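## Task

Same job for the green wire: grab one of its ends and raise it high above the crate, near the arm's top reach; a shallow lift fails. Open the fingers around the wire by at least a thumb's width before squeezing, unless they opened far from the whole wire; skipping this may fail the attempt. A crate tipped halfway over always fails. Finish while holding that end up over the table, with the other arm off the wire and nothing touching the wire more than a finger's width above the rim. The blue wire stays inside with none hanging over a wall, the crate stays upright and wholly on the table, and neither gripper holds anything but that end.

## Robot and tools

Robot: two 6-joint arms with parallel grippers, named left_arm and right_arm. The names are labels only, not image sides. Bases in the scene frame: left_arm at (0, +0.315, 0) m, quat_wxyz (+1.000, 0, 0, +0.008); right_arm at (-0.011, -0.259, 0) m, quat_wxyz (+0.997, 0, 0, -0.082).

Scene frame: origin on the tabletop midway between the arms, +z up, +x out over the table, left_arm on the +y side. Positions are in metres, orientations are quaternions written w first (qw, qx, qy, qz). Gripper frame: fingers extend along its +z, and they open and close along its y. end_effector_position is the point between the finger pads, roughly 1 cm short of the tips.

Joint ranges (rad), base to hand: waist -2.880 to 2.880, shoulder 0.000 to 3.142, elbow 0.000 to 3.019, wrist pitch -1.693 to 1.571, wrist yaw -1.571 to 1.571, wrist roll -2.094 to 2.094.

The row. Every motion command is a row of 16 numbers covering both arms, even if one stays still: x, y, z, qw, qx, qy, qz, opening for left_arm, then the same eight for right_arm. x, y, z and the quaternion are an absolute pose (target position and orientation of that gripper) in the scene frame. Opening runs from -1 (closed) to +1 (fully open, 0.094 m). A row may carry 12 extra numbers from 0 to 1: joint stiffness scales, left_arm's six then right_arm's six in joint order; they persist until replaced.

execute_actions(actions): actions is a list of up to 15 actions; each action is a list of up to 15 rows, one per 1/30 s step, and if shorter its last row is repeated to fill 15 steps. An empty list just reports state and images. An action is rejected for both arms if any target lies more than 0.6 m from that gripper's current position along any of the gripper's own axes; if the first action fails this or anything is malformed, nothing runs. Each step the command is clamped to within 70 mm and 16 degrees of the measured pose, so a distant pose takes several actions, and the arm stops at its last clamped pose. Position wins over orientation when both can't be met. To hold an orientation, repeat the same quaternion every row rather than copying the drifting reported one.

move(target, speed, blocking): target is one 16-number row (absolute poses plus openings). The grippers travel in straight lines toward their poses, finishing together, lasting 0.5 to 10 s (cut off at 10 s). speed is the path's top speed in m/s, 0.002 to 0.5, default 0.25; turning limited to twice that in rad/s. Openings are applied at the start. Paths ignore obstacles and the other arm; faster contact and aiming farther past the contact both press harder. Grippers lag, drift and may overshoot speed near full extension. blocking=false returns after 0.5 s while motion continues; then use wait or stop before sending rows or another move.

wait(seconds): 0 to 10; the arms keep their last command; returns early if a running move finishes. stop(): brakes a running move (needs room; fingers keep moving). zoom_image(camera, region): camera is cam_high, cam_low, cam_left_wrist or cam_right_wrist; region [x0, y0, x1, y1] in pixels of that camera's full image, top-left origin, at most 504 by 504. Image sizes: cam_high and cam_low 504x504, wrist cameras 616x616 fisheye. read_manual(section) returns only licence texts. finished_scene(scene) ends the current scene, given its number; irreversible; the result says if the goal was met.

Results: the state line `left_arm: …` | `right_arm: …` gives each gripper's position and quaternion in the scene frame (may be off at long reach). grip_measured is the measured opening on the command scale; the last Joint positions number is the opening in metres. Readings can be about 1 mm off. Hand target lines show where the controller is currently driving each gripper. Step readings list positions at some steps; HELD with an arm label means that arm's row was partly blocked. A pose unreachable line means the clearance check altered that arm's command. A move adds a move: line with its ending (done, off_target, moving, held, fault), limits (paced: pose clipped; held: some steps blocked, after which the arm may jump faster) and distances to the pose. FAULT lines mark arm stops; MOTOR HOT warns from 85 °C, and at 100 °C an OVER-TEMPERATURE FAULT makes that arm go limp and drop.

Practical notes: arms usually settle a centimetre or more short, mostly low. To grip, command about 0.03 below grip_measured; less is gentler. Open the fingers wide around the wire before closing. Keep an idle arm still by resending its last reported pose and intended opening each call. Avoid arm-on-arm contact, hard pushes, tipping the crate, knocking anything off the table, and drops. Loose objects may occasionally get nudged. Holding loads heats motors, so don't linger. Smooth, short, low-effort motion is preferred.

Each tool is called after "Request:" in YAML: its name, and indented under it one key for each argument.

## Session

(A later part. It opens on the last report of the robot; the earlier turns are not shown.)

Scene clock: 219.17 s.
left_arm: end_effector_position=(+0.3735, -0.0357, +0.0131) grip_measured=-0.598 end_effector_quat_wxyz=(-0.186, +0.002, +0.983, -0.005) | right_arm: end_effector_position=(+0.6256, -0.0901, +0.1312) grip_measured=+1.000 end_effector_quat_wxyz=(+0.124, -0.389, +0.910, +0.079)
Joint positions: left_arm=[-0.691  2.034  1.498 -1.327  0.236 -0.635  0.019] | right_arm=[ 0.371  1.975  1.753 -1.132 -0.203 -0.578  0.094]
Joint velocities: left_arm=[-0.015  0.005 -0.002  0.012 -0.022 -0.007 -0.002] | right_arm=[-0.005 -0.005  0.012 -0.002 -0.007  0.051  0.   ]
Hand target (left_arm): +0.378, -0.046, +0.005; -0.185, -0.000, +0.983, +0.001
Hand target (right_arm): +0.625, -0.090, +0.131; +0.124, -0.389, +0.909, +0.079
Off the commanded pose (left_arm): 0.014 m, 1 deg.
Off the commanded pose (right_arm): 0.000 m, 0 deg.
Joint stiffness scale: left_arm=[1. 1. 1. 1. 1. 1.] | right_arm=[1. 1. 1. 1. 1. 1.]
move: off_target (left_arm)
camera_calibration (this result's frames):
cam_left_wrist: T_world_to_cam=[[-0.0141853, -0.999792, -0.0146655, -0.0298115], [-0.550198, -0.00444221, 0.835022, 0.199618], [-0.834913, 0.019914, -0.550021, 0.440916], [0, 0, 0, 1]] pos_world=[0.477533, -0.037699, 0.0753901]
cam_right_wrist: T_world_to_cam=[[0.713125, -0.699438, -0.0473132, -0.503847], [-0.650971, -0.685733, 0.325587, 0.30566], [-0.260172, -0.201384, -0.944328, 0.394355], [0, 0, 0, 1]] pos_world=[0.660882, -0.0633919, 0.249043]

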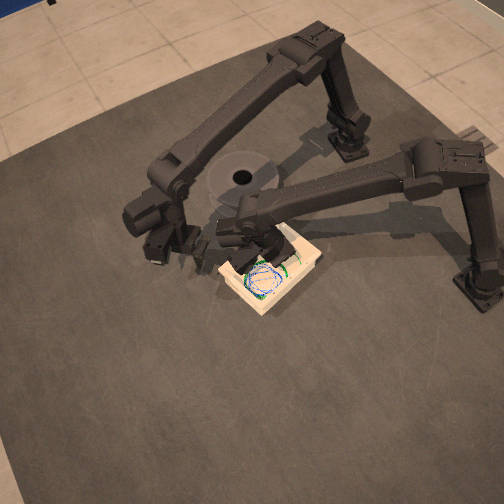

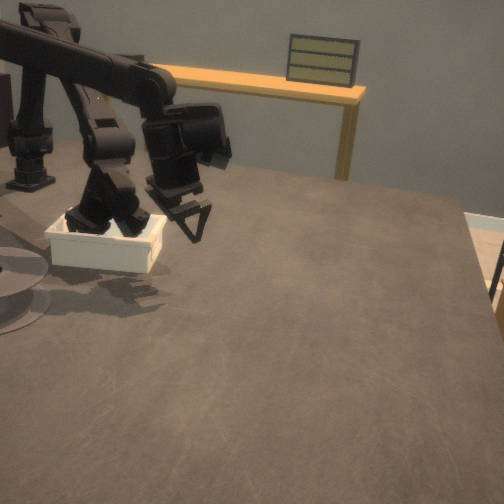

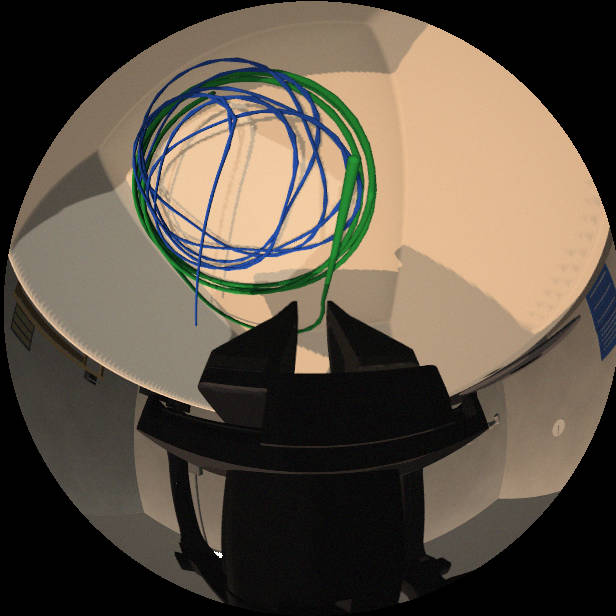

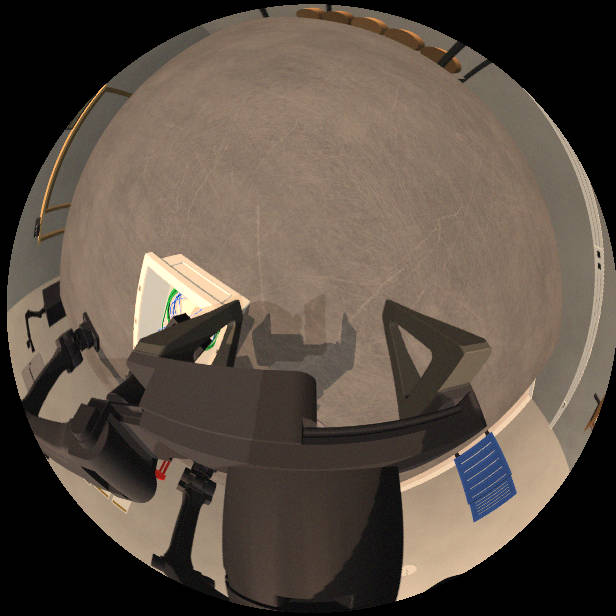

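Request:
move:
  target: [0.375,-0.037,0.004,-0.1822,0,0.9833,0,-1, 0.6255,-0.0901,0.1312,0.124,-0.389,0.909,0.079,1]
  speed: 0.03

Request:
move:
  target: [0.385,-0.033,0.09,-0.1822,0,0.9833,0,-1, 0.6255,-0.0901,0.1312,0.124,-0.389,0.909,0.079,1]
  speed: 0.04

Scene clock: 223.80 s.
left_arm: end_effector_position=(+0.3736, -0.0356, +0.0131) grip_measured=-0.974 end_effector_quat_wxyz=(-0.186, +0.002, +0.983, -0.004) | right_arm: end_effector_position=(+0.6256, -0.0901, +0.1312) grip_measured=+1.000 end_effector_quat_wxyz=(+0.124, -0.389, +0.910, +0.079)
Joint positions: left_arm=[-0.691  2.034  1.498 -1.327  0.236 -0.635  0.001] | right_arm=[ 0.371  1.975  1.753 -1.132 -0.203 -0.578  0.094]
Joint velocities: left_arm=[-0.024  0.005  0.007 -0.017  0.051  0.022  0.001] | right_arm=[-0.005 -0.005 -0.017  0.012 -0.051 -0.081  0.   ]
Hand target (left_arm): +0.375, -0.037, +0.004; -0.182, -0.000, +0.983, +0.000
Hand target (right_arm): +0.625, -0.090, +0.131; +0.124, -0.389, +0.909, +0.079
Off the commanded pose (left_arm): 0.009 m, 1 deg.
Off the commanded pose (right_arm): 0.000 m, 0 deg.
Joint stiffness scale: left_arm=[1. 1. 1. 1. 1. 1.] | right_arm=[1. 1. 1. 1. 1. 1.]
move: done
camera_calibration (this result's frames):
cam_left_wrist: T_world_to_cam=[[-0.0135817, -0.999792, -0.0152322, -0.0299767], [-0.550381, -0.00524329, 0.834897, 0.199692], [-0.834803, 0.0197228, -0.550195, 0.440891], [0, 0, 0, 1]] pos_world=[0.477557, -0.0376191, 0.0753974]
cam_right_wrist: T_world_to_cam=[[0.713125, -0.699438, -0.0473132, -0.503847], [-0.650971, -0.685733, 0.325587, 0.30566], [-0.260172, -0.201384, -0.944328, 0.394355], [0, 0, 0, 1]] pos_world=[0.660882, -0.0633919, 0.249043]

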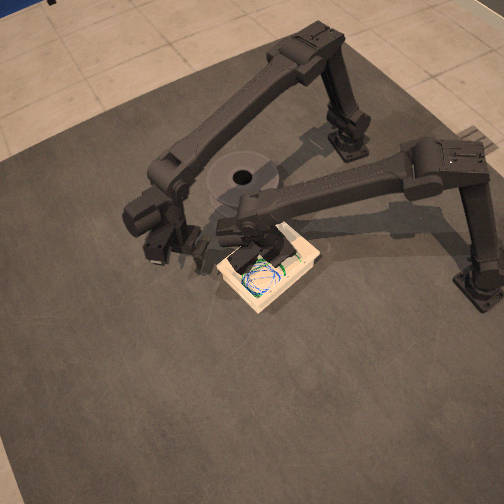

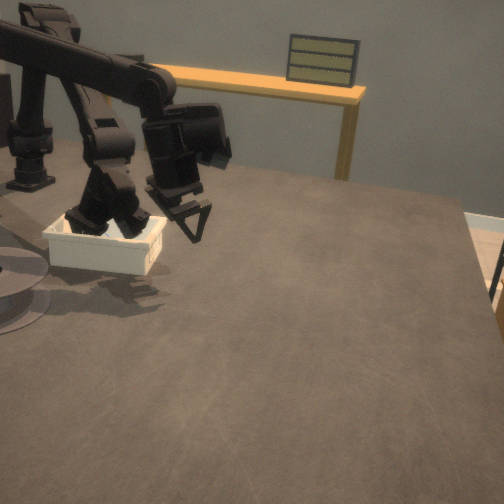

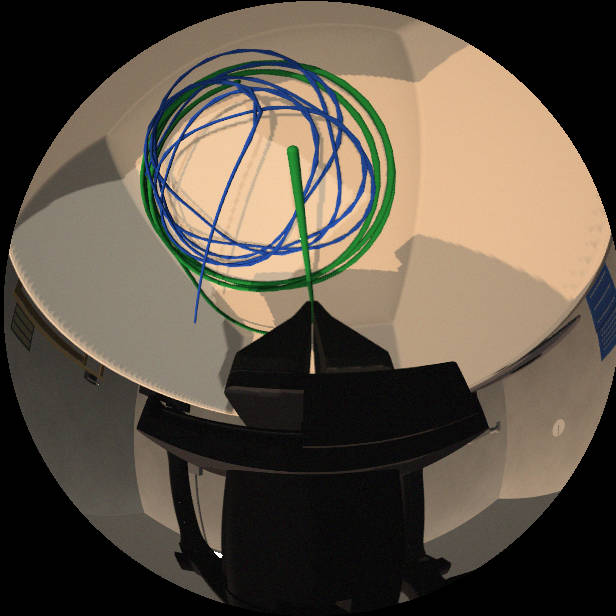

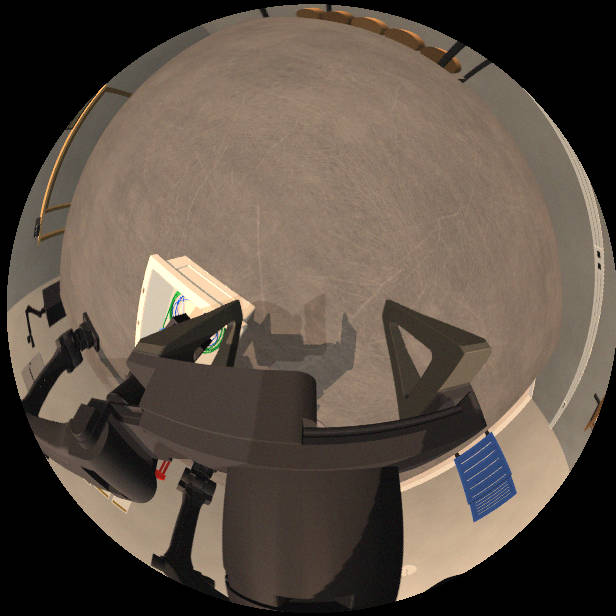

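Scene clock: 226.07 s.
left_arm: end_effector_position=(+0.3678, -0.0274, +0.0564) grip_measured=-0.980 end_effector_quat_wxyz=(-0.210, -0.002, +0.977, +0.022) | right_arm: end_effector_position=(+0.6256, -0.0901, +0.1312) grip_measured=+1.000 end_effector_quat_wxyz=(+0.124, -0.389, +0.910, +0.079)
Joint positions: left_arm=[-0.689  2.003  1.56  -1.492  0.225 -0.635  0.001] | right_arm=[ 0.371  1.975  1.753 -1.132 -0.203 -0.578  0.094]
Joint velocities: left_arm=[-0.015 -0.005 -0.007 -0.007  0.007 -0.007  0.   ] | right_arm=[-0.024  0.005 -0.012  0.002  0.007  0.007  0.   ]
Hand target (left_arm): +0.385, -0.033, +0.090; -0.182, -0.000, +0.983, +0.000
Hand target (right_arm): +0.625, -0.090, +0.131; +0.124, -0.389, +0.909, +0.079
Off the commanded pose (left_arm): 0.038 m, 4 deg.
Off the commanded pose (right_arm): 0.000 m, 0 deg.
Joint stiffness scale: left_arm=[1. 1. 1. 1. 1. 1.] | right_arm=[1. 1. 1. 1. 1. 1.]
move: off_target (left_arm)
camera_calibration (this result's frames):
cam_left_wrist: T_world_to_cam=[[-0.0173446, -0.997532, -0.0680361, -0.0167651], [-0.507677, -0.0498358, 0.860105, 0.142092], [-0.861373, 0.0494585, -0.50556, 0.46778], [0, 0, 0, 1]] pos_world=[0.474779, -0.0327782, 0.113136]
cam_right_wrist: T_world_to_cam=[[0.713125, -0.699438, -0.0473132, -0.503847], [-0.650971, -0.685733, 0.325587, 0.30566], [-0.260172, -0.201384, -0.944328, 0.394355], [0, 0, 0, 1]] pos_world=[0.660882, -0.0633919, 0.249043]

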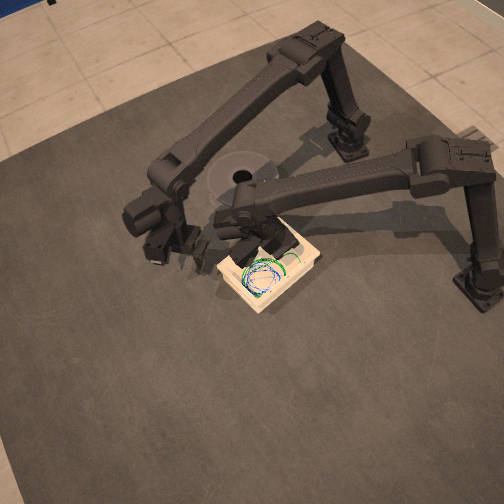

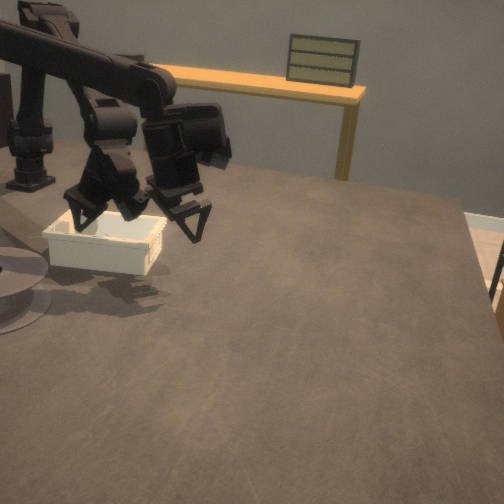

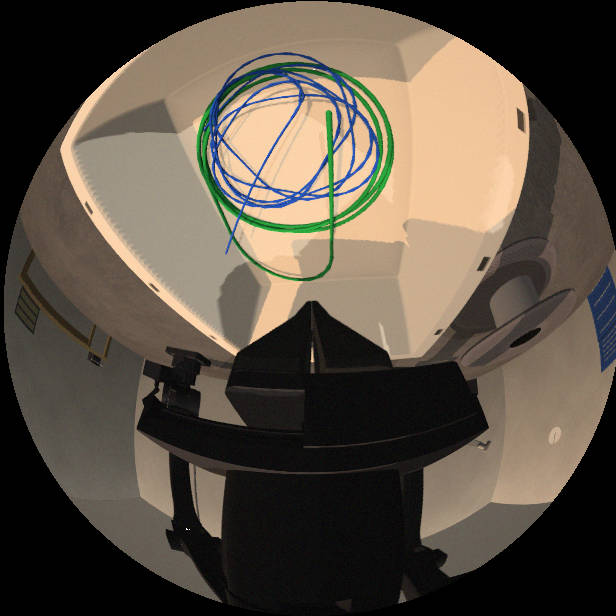

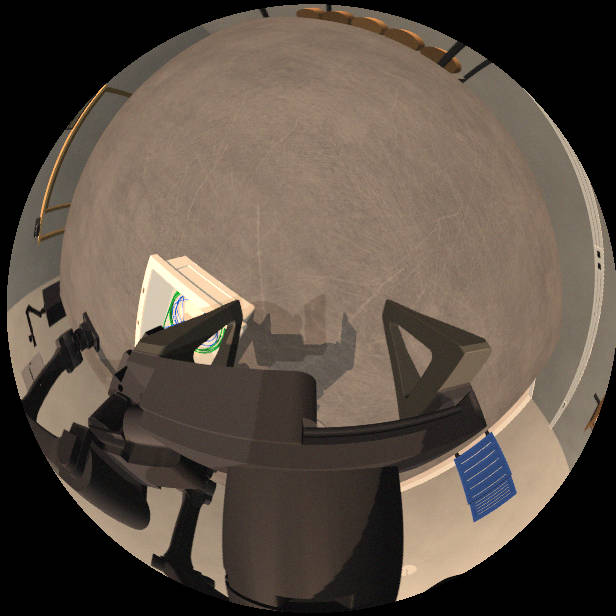

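Request:
move:
  target: [0.379,-0.045,0.03,-0.1822,0,0.9833,0,-0.5, 0.6255,-0.0901,0.1312,0.124,-0.389,0.909,0.079,1]
  speed: 0.04

Request:
zoom_image:
  camera: "cam_left_wrist"
  region: [180, 130, 440, 380]

Scene clock: 231.73 s.
left_arm: end_effector_position=(+0.3809, -0.0381, +0.0397) grip_measured=-0.502 end_effector_quat_wxyz=(-0.180, +0.002, +0.984, -0.002) | right_arm: end_effector_position=(+0.6256, -0.0901, +0.1312) grip_measured=+1.000 end_effector_quat_wxyz=(+0.124, -0.389, +0.910, +0.079)
Joint positions: left_arm=[-0.689  2.012  1.544 -1.387  0.225 -0.635  0.023] | right_arm=[ 0.371  1.975  1.753 -1.132 -0.203 -0.578  0.094]
Joint velocities: left_arm=[-0.005 -0.005 -0.017  0.017  0.022  0.051 -0.001] | right_arm=[ 0.005  0.005 -0.002  0.017  0.022  0.007  0.   ]
Hand target (left_arm): +0.379, -0.045, +0.030; -0.182, +0.001, +0.983, +0.000
Hand target (right_arm): +0.625, -0.090, +0.131; +0.124, -0.389, +0.909, +0.079
Off the commanded pose (left_arm): 0.012 m, 0 deg.
Off the commanded pose (right_arm): 0.000 m, 0 deg.
Joint stiffness scale: left_arm=[1. 1. 1. 1. 1. 1.] | right_arm=[1. 1. 1. 1. 1. 1.]
move: off_target (left_arm)
camera_calibration (this result's frames):
cam_left_wrist: T_world_to_cam=[[-0.014992, -0.999704, -0.0191734, -0.0312466], [-0.560603, -0.00747424, 0.828051, 0.185569], [-0.827949, 0.0231628, -0.560325, 0.459619], [0, 0, 0, 1]] pos_world=[0.484103, -0.0404964, 0.103276]
cam_right_wrist: T_world_to_cam=[[0.713125, -0.699438, -0.0473132, -0.503847], [-0.650971, -0.685733, 0.325587, 0.30566], [-0.260172, -0.201384, -0.944328, 0.394355], [0, 0, 0, 1]] pos_world=[0.660882, -0.0633919, 0.249043]

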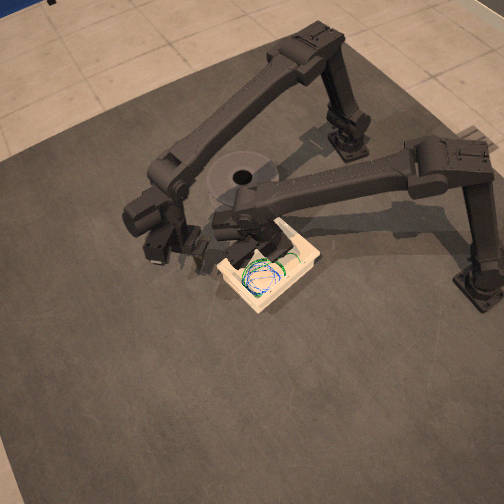

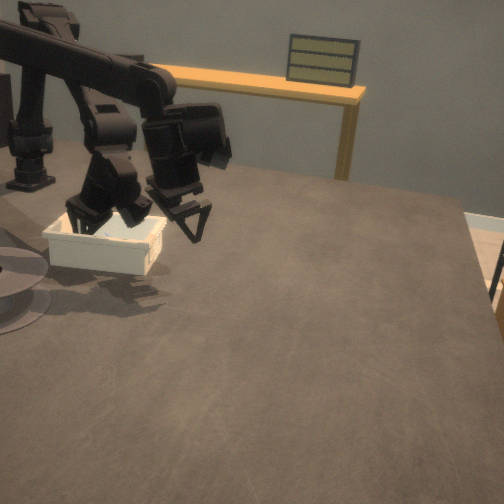

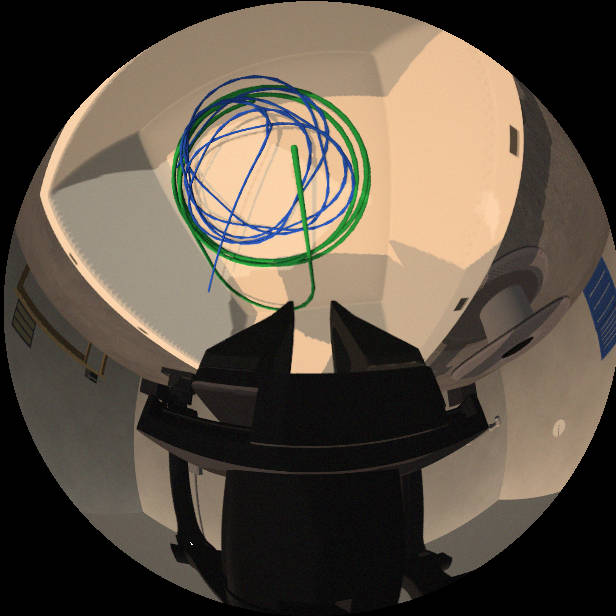

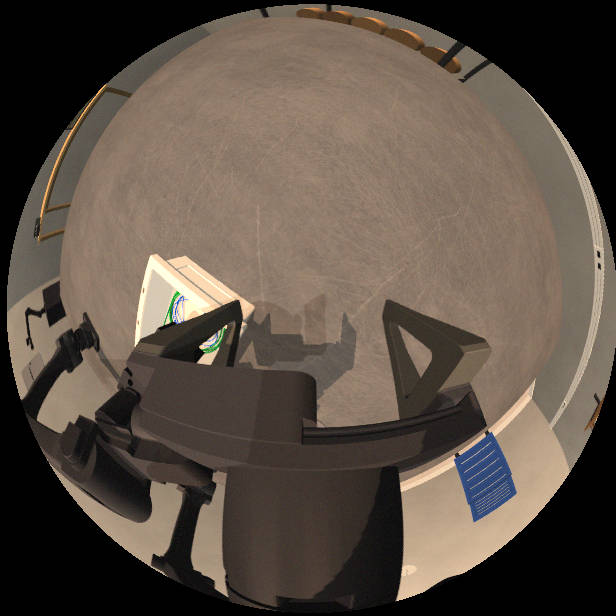

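Region (180, 130, 440, 380) of cam_left_wrist's 616x616 image, scaled by 1.938, with more detail than that image has; it fills the top 485 rows of this view, and the rest is white.

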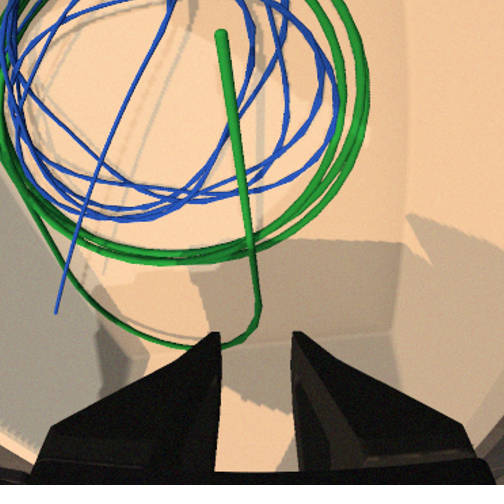

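Request:
move:
  target: [0.374,-0.045,0.006,-0.1822,0,0.9833,0,-0.5, 0.6255,-0.0901,0.1312,0.124,-0.389,0.909,0.079,1]
  speed: 0.03

Request:
zoom_image:
  camera: "cam_left_wrist"
  region: [180, 130, 440, 380]

Scene clock: 239.63 s.
left_arm: end_effector_position=(+0.3755, -0.0384, +0.0153) grip_measured=-0.502 end_effector_quat_wxyz=(-0.180, +0.004, +0.984, -0.002) | right_arm: end_effector_position=(+0.6256, -0.0901, +0.1312) grip_measured=+1.000 end_effector_quat_wxyz=(+0.124, -0.389, +0.910, +0.079)
Joint positions: left_arm=[-0.696  2.035  1.508 -1.33   0.226 -0.639  0.023] | right_arm=[ 0.371  1.975  1.753 -1.132 -0.203 -0.578  0.094]
Joint velocities: left_arm=[-0.005  0.005 -0.002 -0.007  0.037 -0.051 -0.   ] | right_arm=[-0.005  0.005 -0.002  0.027  0.037 -0.066  0.   ]
Hand target (left_arm): +0.373, -0.044, +0.006; -0.182, +0.000, +0.983, +0.000
Hand target (right_arm): +0.625, -0.090, +0.131; +0.124, -0.389, +0.909, +0.079
Off the commanded pose (left_arm): 0.011 m, 1 deg.
Off the commanded pose (right_arm): 0.000 m, 0 deg.
Joint stiffness scale: left_arm=[1. 1. 1. 1. 1. 1.] | right_arm=[1. 1. 1. 1. 1. 1.]
move: off_target (left_arm)
camera_calibration (this result's frames):
cam_left_wrist: T_world_to_cam=[[-0.0178653, -0.999646, -0.019699, -0.0310231], [-0.559362, -0.00633759, 0.828899, 0.202377], [-0.828731, 0.0258275, -0.559051, 0.44186], [0, 0, 0, 1]] pos_world=[0.478831, -0.0411417, 0.0786611]
cam_right_wrist: T_world_to_cam=[[0.713125, -0.699438, -0.0473132, -0.503847], [-0.650971, -0.685733, 0.325587, 0.30566], [-0.260172, -0.201384, -0.944328, 0.394355], [0, 0, 0, 1]] pos_world=[0.660882, -0.0633919, 0.249043]

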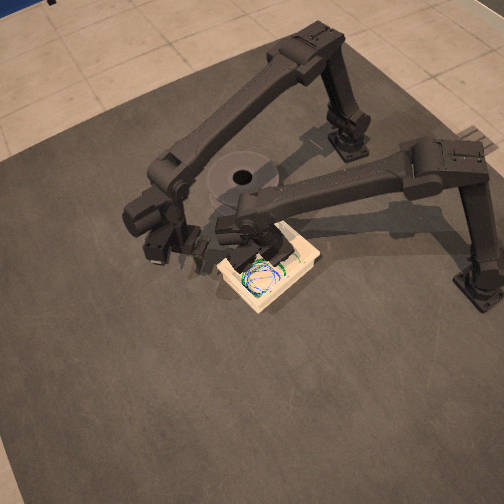

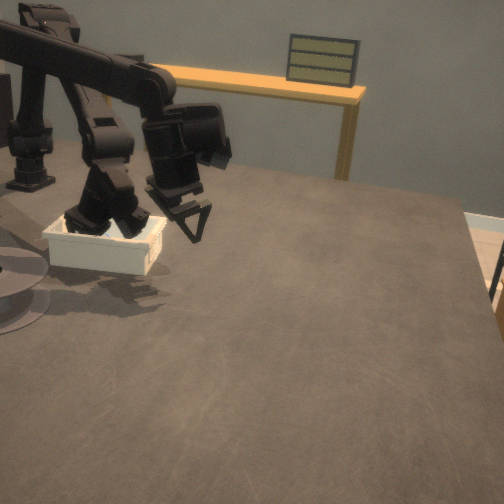

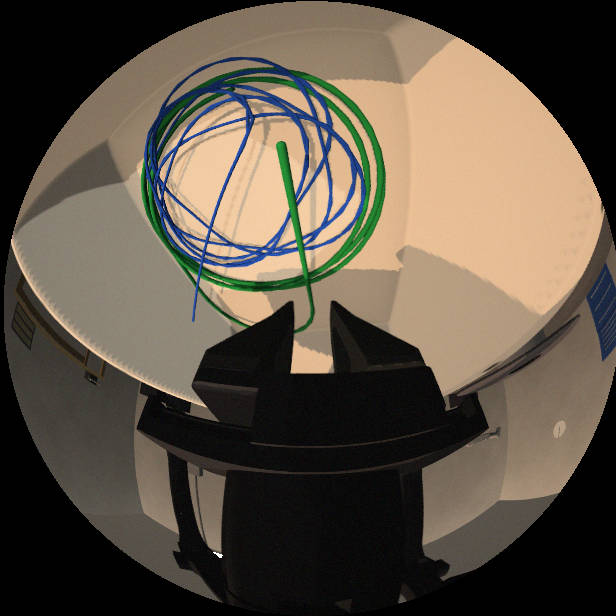

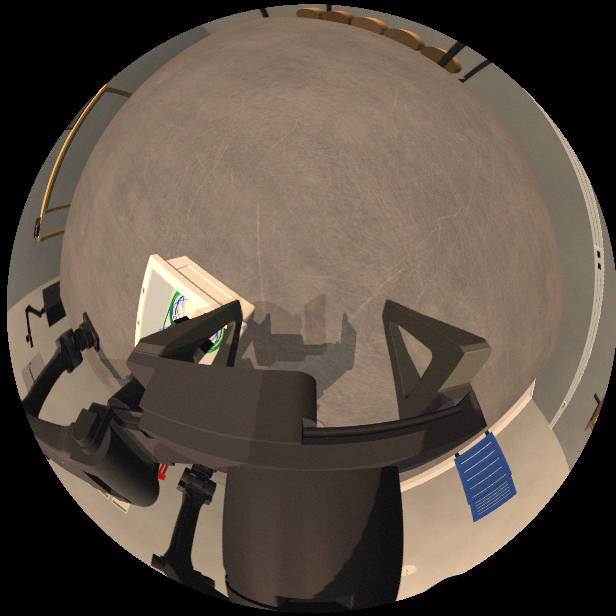

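Region (180, 130, 440, 380) of cam_left_wrist's 616x616 image, scaled by 1.938, with more detail than that image has; it fills the top 485 rows of this view, and the rest is white.

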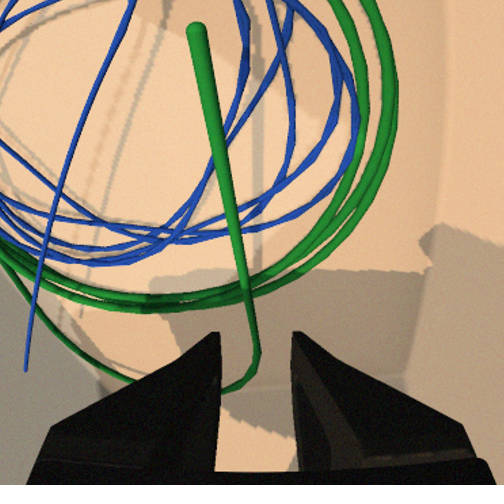

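Request:
move:
  target: [0.372,-0.045,0.004,-0.0698,0,0.9976,0,-0.6, 0.6255,-0.0901,0.1312,0.124,-0.389,0.909,0.079,1]
  speed: 0.03

Request:
zoom_image:
  camera: "cam_left_wrist"
  region: [180, 130, 440, 380]

Scene clock: 246.77 s.
left_arm: end_effector_position=(+0.3746, -0.0399, +0.0109) grip_measured=-0.598 end_effector_quat_wxyz=(-0.076, +0.005, +0.997, +0.002) | right_arm: end_effector_position=(+0.6256, -0.0901, +0.1312) grip_measured=+1.000 end_effector_quat_wxyz=(+0.124, -0.389, +0.910, +0.079)
Joint positions: left_arm=[-0.742  1.941  1.375 -1.123  0.096 -0.71   0.019] | right_arm=[ 0.371  1.975  1.753 -1.132 -0.203 -0.578  0.094]
Joint velocities: left_arm=[-0.015  0.005 -0.017 -0.002 -0.022  0.037 -0.   ] | right_arm=[-0.005  0.005  0.007  0.007 -0.007  0.066  0.   ]
Hand target (left_arm): +0.372, -0.044, +0.004; -0.070, +0.002, +0.998, +0.002
Hand target (right_arm): +0.625, -0.090, +0.131; +0.124, -0.389, +0.909, +0.079
Off the commanded pose (left_arm): 0.009 m, 1 deg.
Off the commanded pose (right_arm): 0.000 m, 0 deg.
Joint stiffness scale: left_arm=[1. 1. 1. 1. 1. 1.] | right_arm=[1. 1. 1. 1. 1. 1.]
move: done
camera_calibration (this result's frames):
cam_left_wrist: T_world_to_cam=[[-0.0155357, -0.999413, -0.0305286, -0.0333415], [-0.720317, -0.0099891, 0.693573, 0.267065], [-0.693471, 0.0327654, -0.719739, 0.390084], [0, 0, 0, 1]] pos_world=[0.462366, -0.0434354, 0.094512]
cam_right_wrist: T_world_to_cam=[[0.713125, -0.699438, -0.0473132, -0.503847], [-0.650971, -0.685733, 0.325587, 0.30566], [-0.260172, -0.201384, -0.944328, 0.394355], [0, 0, 0, 1]] pos_world=[0.660882, -0.0633919, 0.249043]

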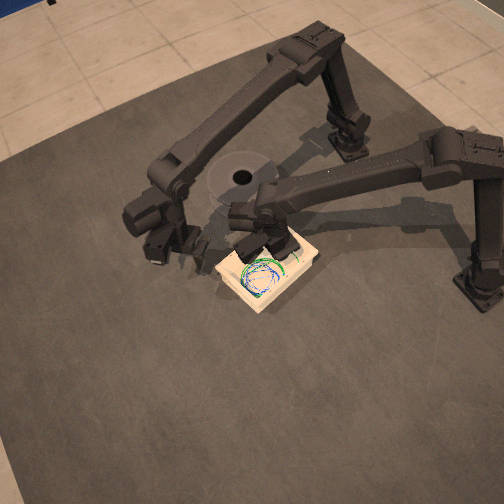

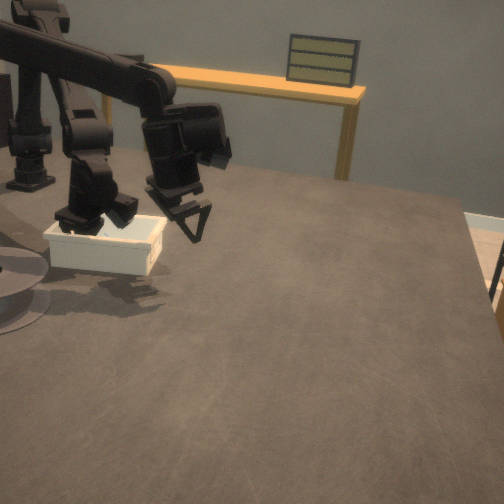

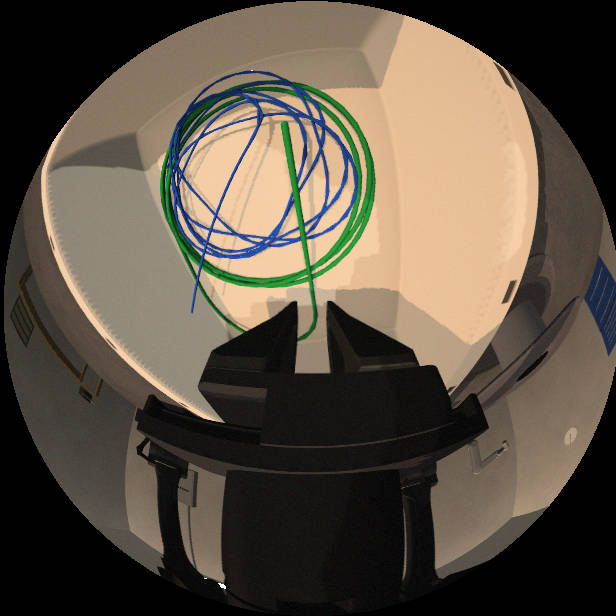

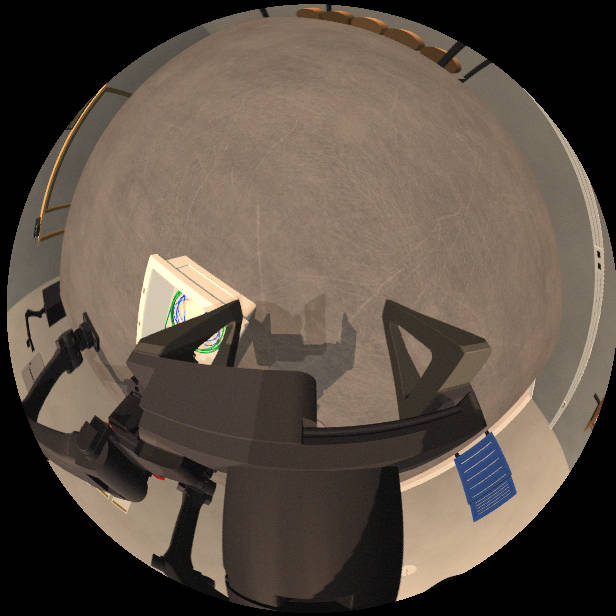

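Region (180, 130, 440, 380) of cam_left_wrist's 616x616 image, scaled by 1.938, with more detail than that image has; it fills the top 485 rows of this view, and the rest is white.

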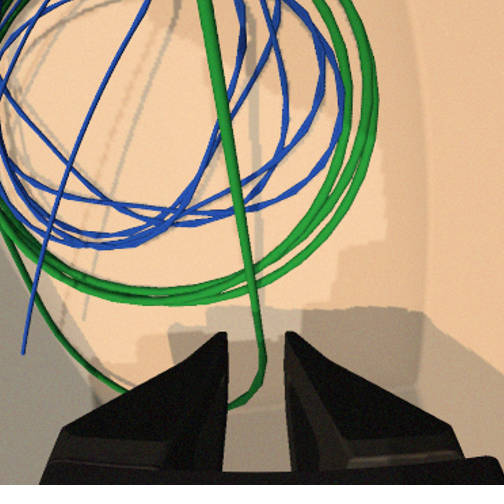

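z=0.011, wire well inside. Close and lift.

Request:
move:
  target: [0.374,-0.041,0.003,-0.0698,0,0.9976,0,-1, 0.6255,-0.0901,0.1312,0.124,-0.389,0.909,0.079,1]
  speed: 0.03

Request:
move:
  target: [0.385,-0.04,0.09,-0.0698,0,0.9976,0,-1, 0.6255,-0.0901,0.1312,0.124,-0.389,0.909,0.079,1]
  speed: 0.03

Scene clock: 249.67 s.
left_arm: end_effector_position=(+0.3744, -0.0403, +0.0109) grip_measured=-0.969 end_effector_quat_wxyz=(-0.075, +0.004, +0.997, -0.000) | right_arm: end_effector_position=(+0.6256, -0.0901, +0.1312) grip_measured=+1.000 end_effector_quat_wxyz=(+0.124, -0.389, +0.910, +0.079)
Joint positions: left_arm=[-0.742  1.938  1.371 -1.116  0.099 -0.711  0.001] | right_arm=[ 0.371  1.975  1.753 -1.132 -0.203 -0.578  0.094]
Joint velocities: left_arm=[-0.024 -0.015 -0.022 -0.007 -0.051  0.066  0.   ] | right_arm=[-0.005 -0.005 -0.007 -0.012 -0.066 -0.007  0.   ]
Hand target (left_arm): +0.374, -0.041, +0.003; -0.070, +0.000, +0.998, +0.000
Hand target (right_arm): +0.625, -0.090, +0.131; +0.124, -0.389, +0.909, +0.079
Off the commanded pose (left_arm): 0.008 m, 1 deg.
Off the commanded pose (right_arm): 0.000 m, 0 deg.
Joint stiffness scale: left_arm=[1. 1. 1. 1. 1. 1.] | right_arm=[1. 1. 1. 1. 1. 1.]
move: done
camera_calibration (this result's frames):
cam_left_wrist: T_world_to_cam=[[-0.0144128, -0.99958, -0.0251512, -0.0342499], [-0.721858, -0.00700369, 0.692005, 0.267664], [-0.691891, 0.0281293, -0.721454, 0.389141], [0, 0, 0, 1]] pos_world=[0.461965, -0.0433071, 0.0946608]
cam_right_wrist: T_world_to_cam=[[0.713125, -0.699438, -0.0473132, -0.503847], [-0.650971, -0.685733, 0.325587, 0.30566], [-0.260172, -0.201384, -0.944328, 0.394355], [0, 0, 0, 1]] pos_world=[0.660882, -0.0633919, 0.249043]

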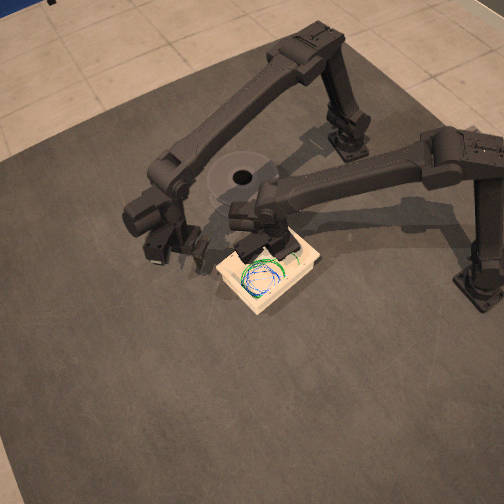

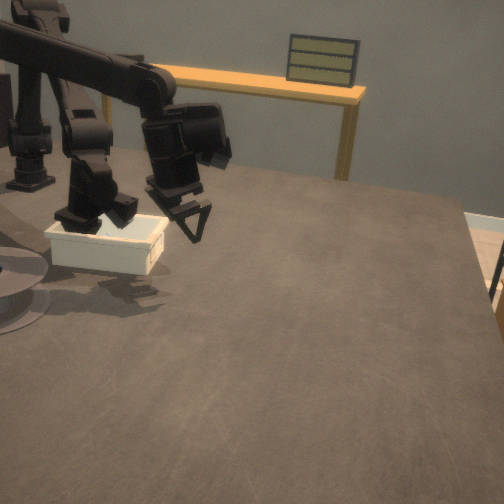

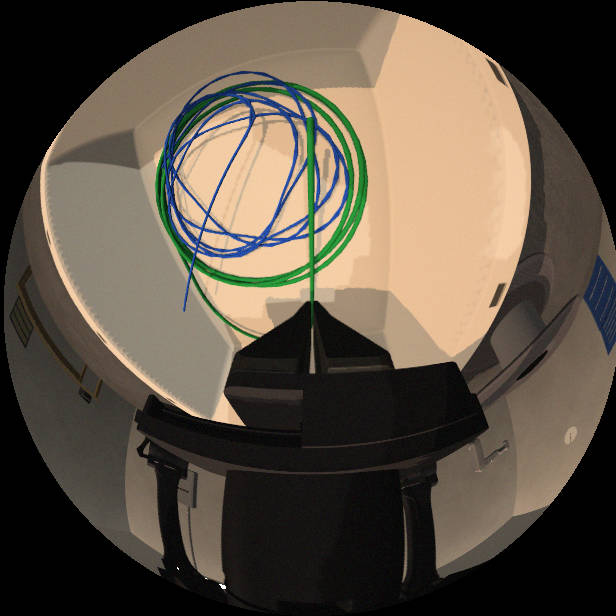

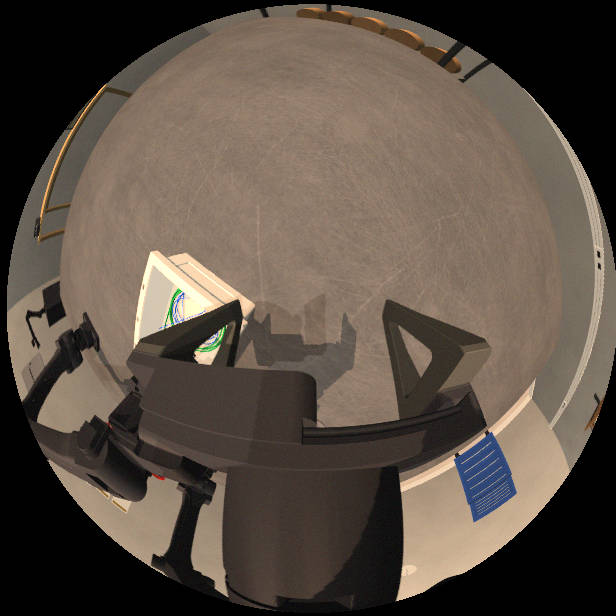

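Scene clock: 252.67 s.
left_arm: end_effector_position=(+0.3668, -0.0326, +0.0551) grip_measured=-0.969 end_effector_quat_wxyz=(-0.098, +0.003, +0.995, +0.023) | right_arm: end_effector_position=(+0.6256, -0.0901, +0.1312) grip_measured=+1.000 end_effector_quat_wxyz=(+0.124, -0.389, +0.910, +0.079)
Joint positions: left_arm=[-0.742  1.896  1.431 -1.285  0.095 -0.711  0.001] | right_arm=[ 0.371  1.975  1.753 -1.132 -0.203 -0.578  0.094]
Joint velocities: left_arm=[-0.005 -0.015 -0.007 -0.012 -0.037 -0.022  0.   ] | right_arm=[-0.024 -0.005  0.007 -0.017 -0.007 -0.007  0.   ]
Hand target (left_arm): +0.385, -0.040, +0.089; -0.070, -0.000, +0.998, +0.000
Hand target (right_arm): +0.625, -0.090, +0.131; +0.124, -0.389, +0.909, +0.079
Off the commanded pose (left_arm): 0.040 m, 4 deg.
Off the commanded pose (right_arm): 0.000 m, 0 deg.
Joint stiffness scale: left_arm=[1. 1. 1. 1. 1. 1.] | right_arm=[1. 1. 1. 1. 1. 1.]
move: off_target (left_arm)
camera_calibration (this result's frames):
cam_left_wrist: T_world_to_cam=[[-0.0173591, -0.997251, -0.0720345, -0.0217674], [-0.68863, -0.0403092, 0.723992, 0.216597], [-0.724905, 0.062173, -0.686037, 0.42691], [0, 0, 0, 1]] pos_world=[0.458246, -0.039519, 0.134494]
cam_right_wrist: T_world_to_cam=[[0.713125, -0.699438, -0.0473132, -0.503847], [-0.650971, -0.685733, 0.325587, 0.30566], [-0.260172, -0.201384, -0.944328, 0.394355], [0, 0, 0, 1]] pos_world=[0.660882, -0.0633919, 0.249043]

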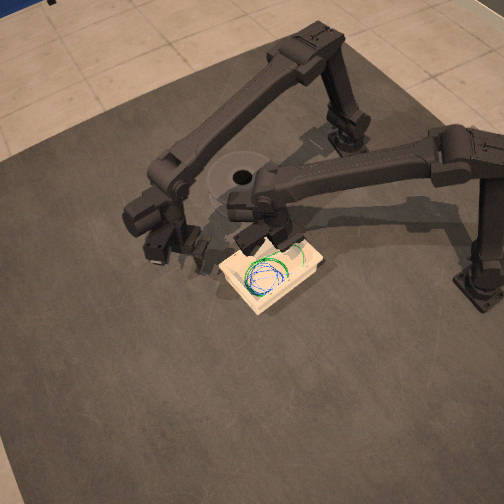

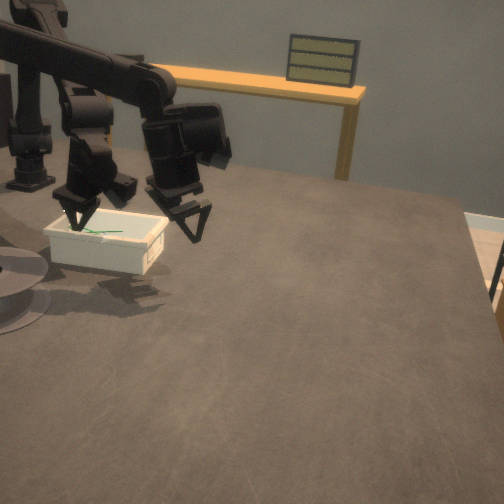

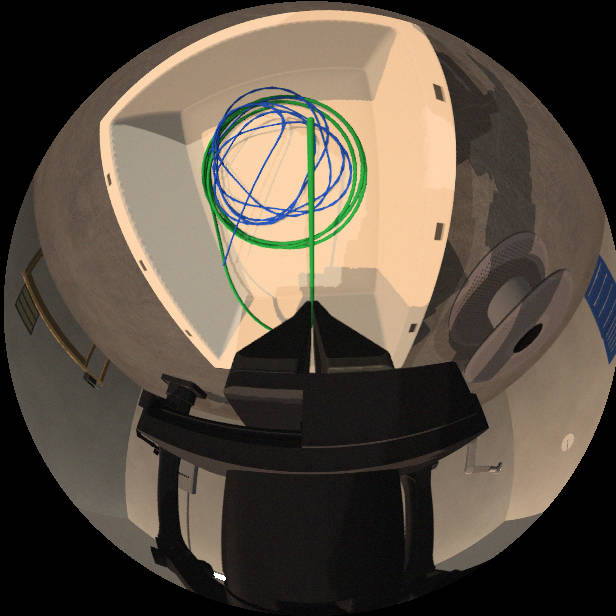

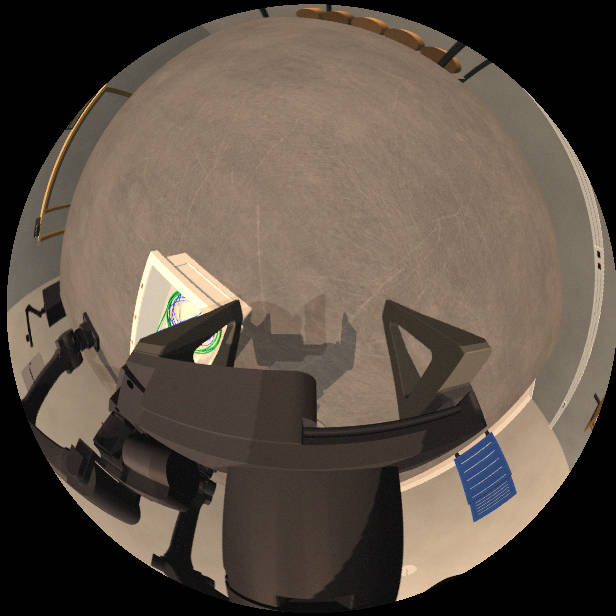

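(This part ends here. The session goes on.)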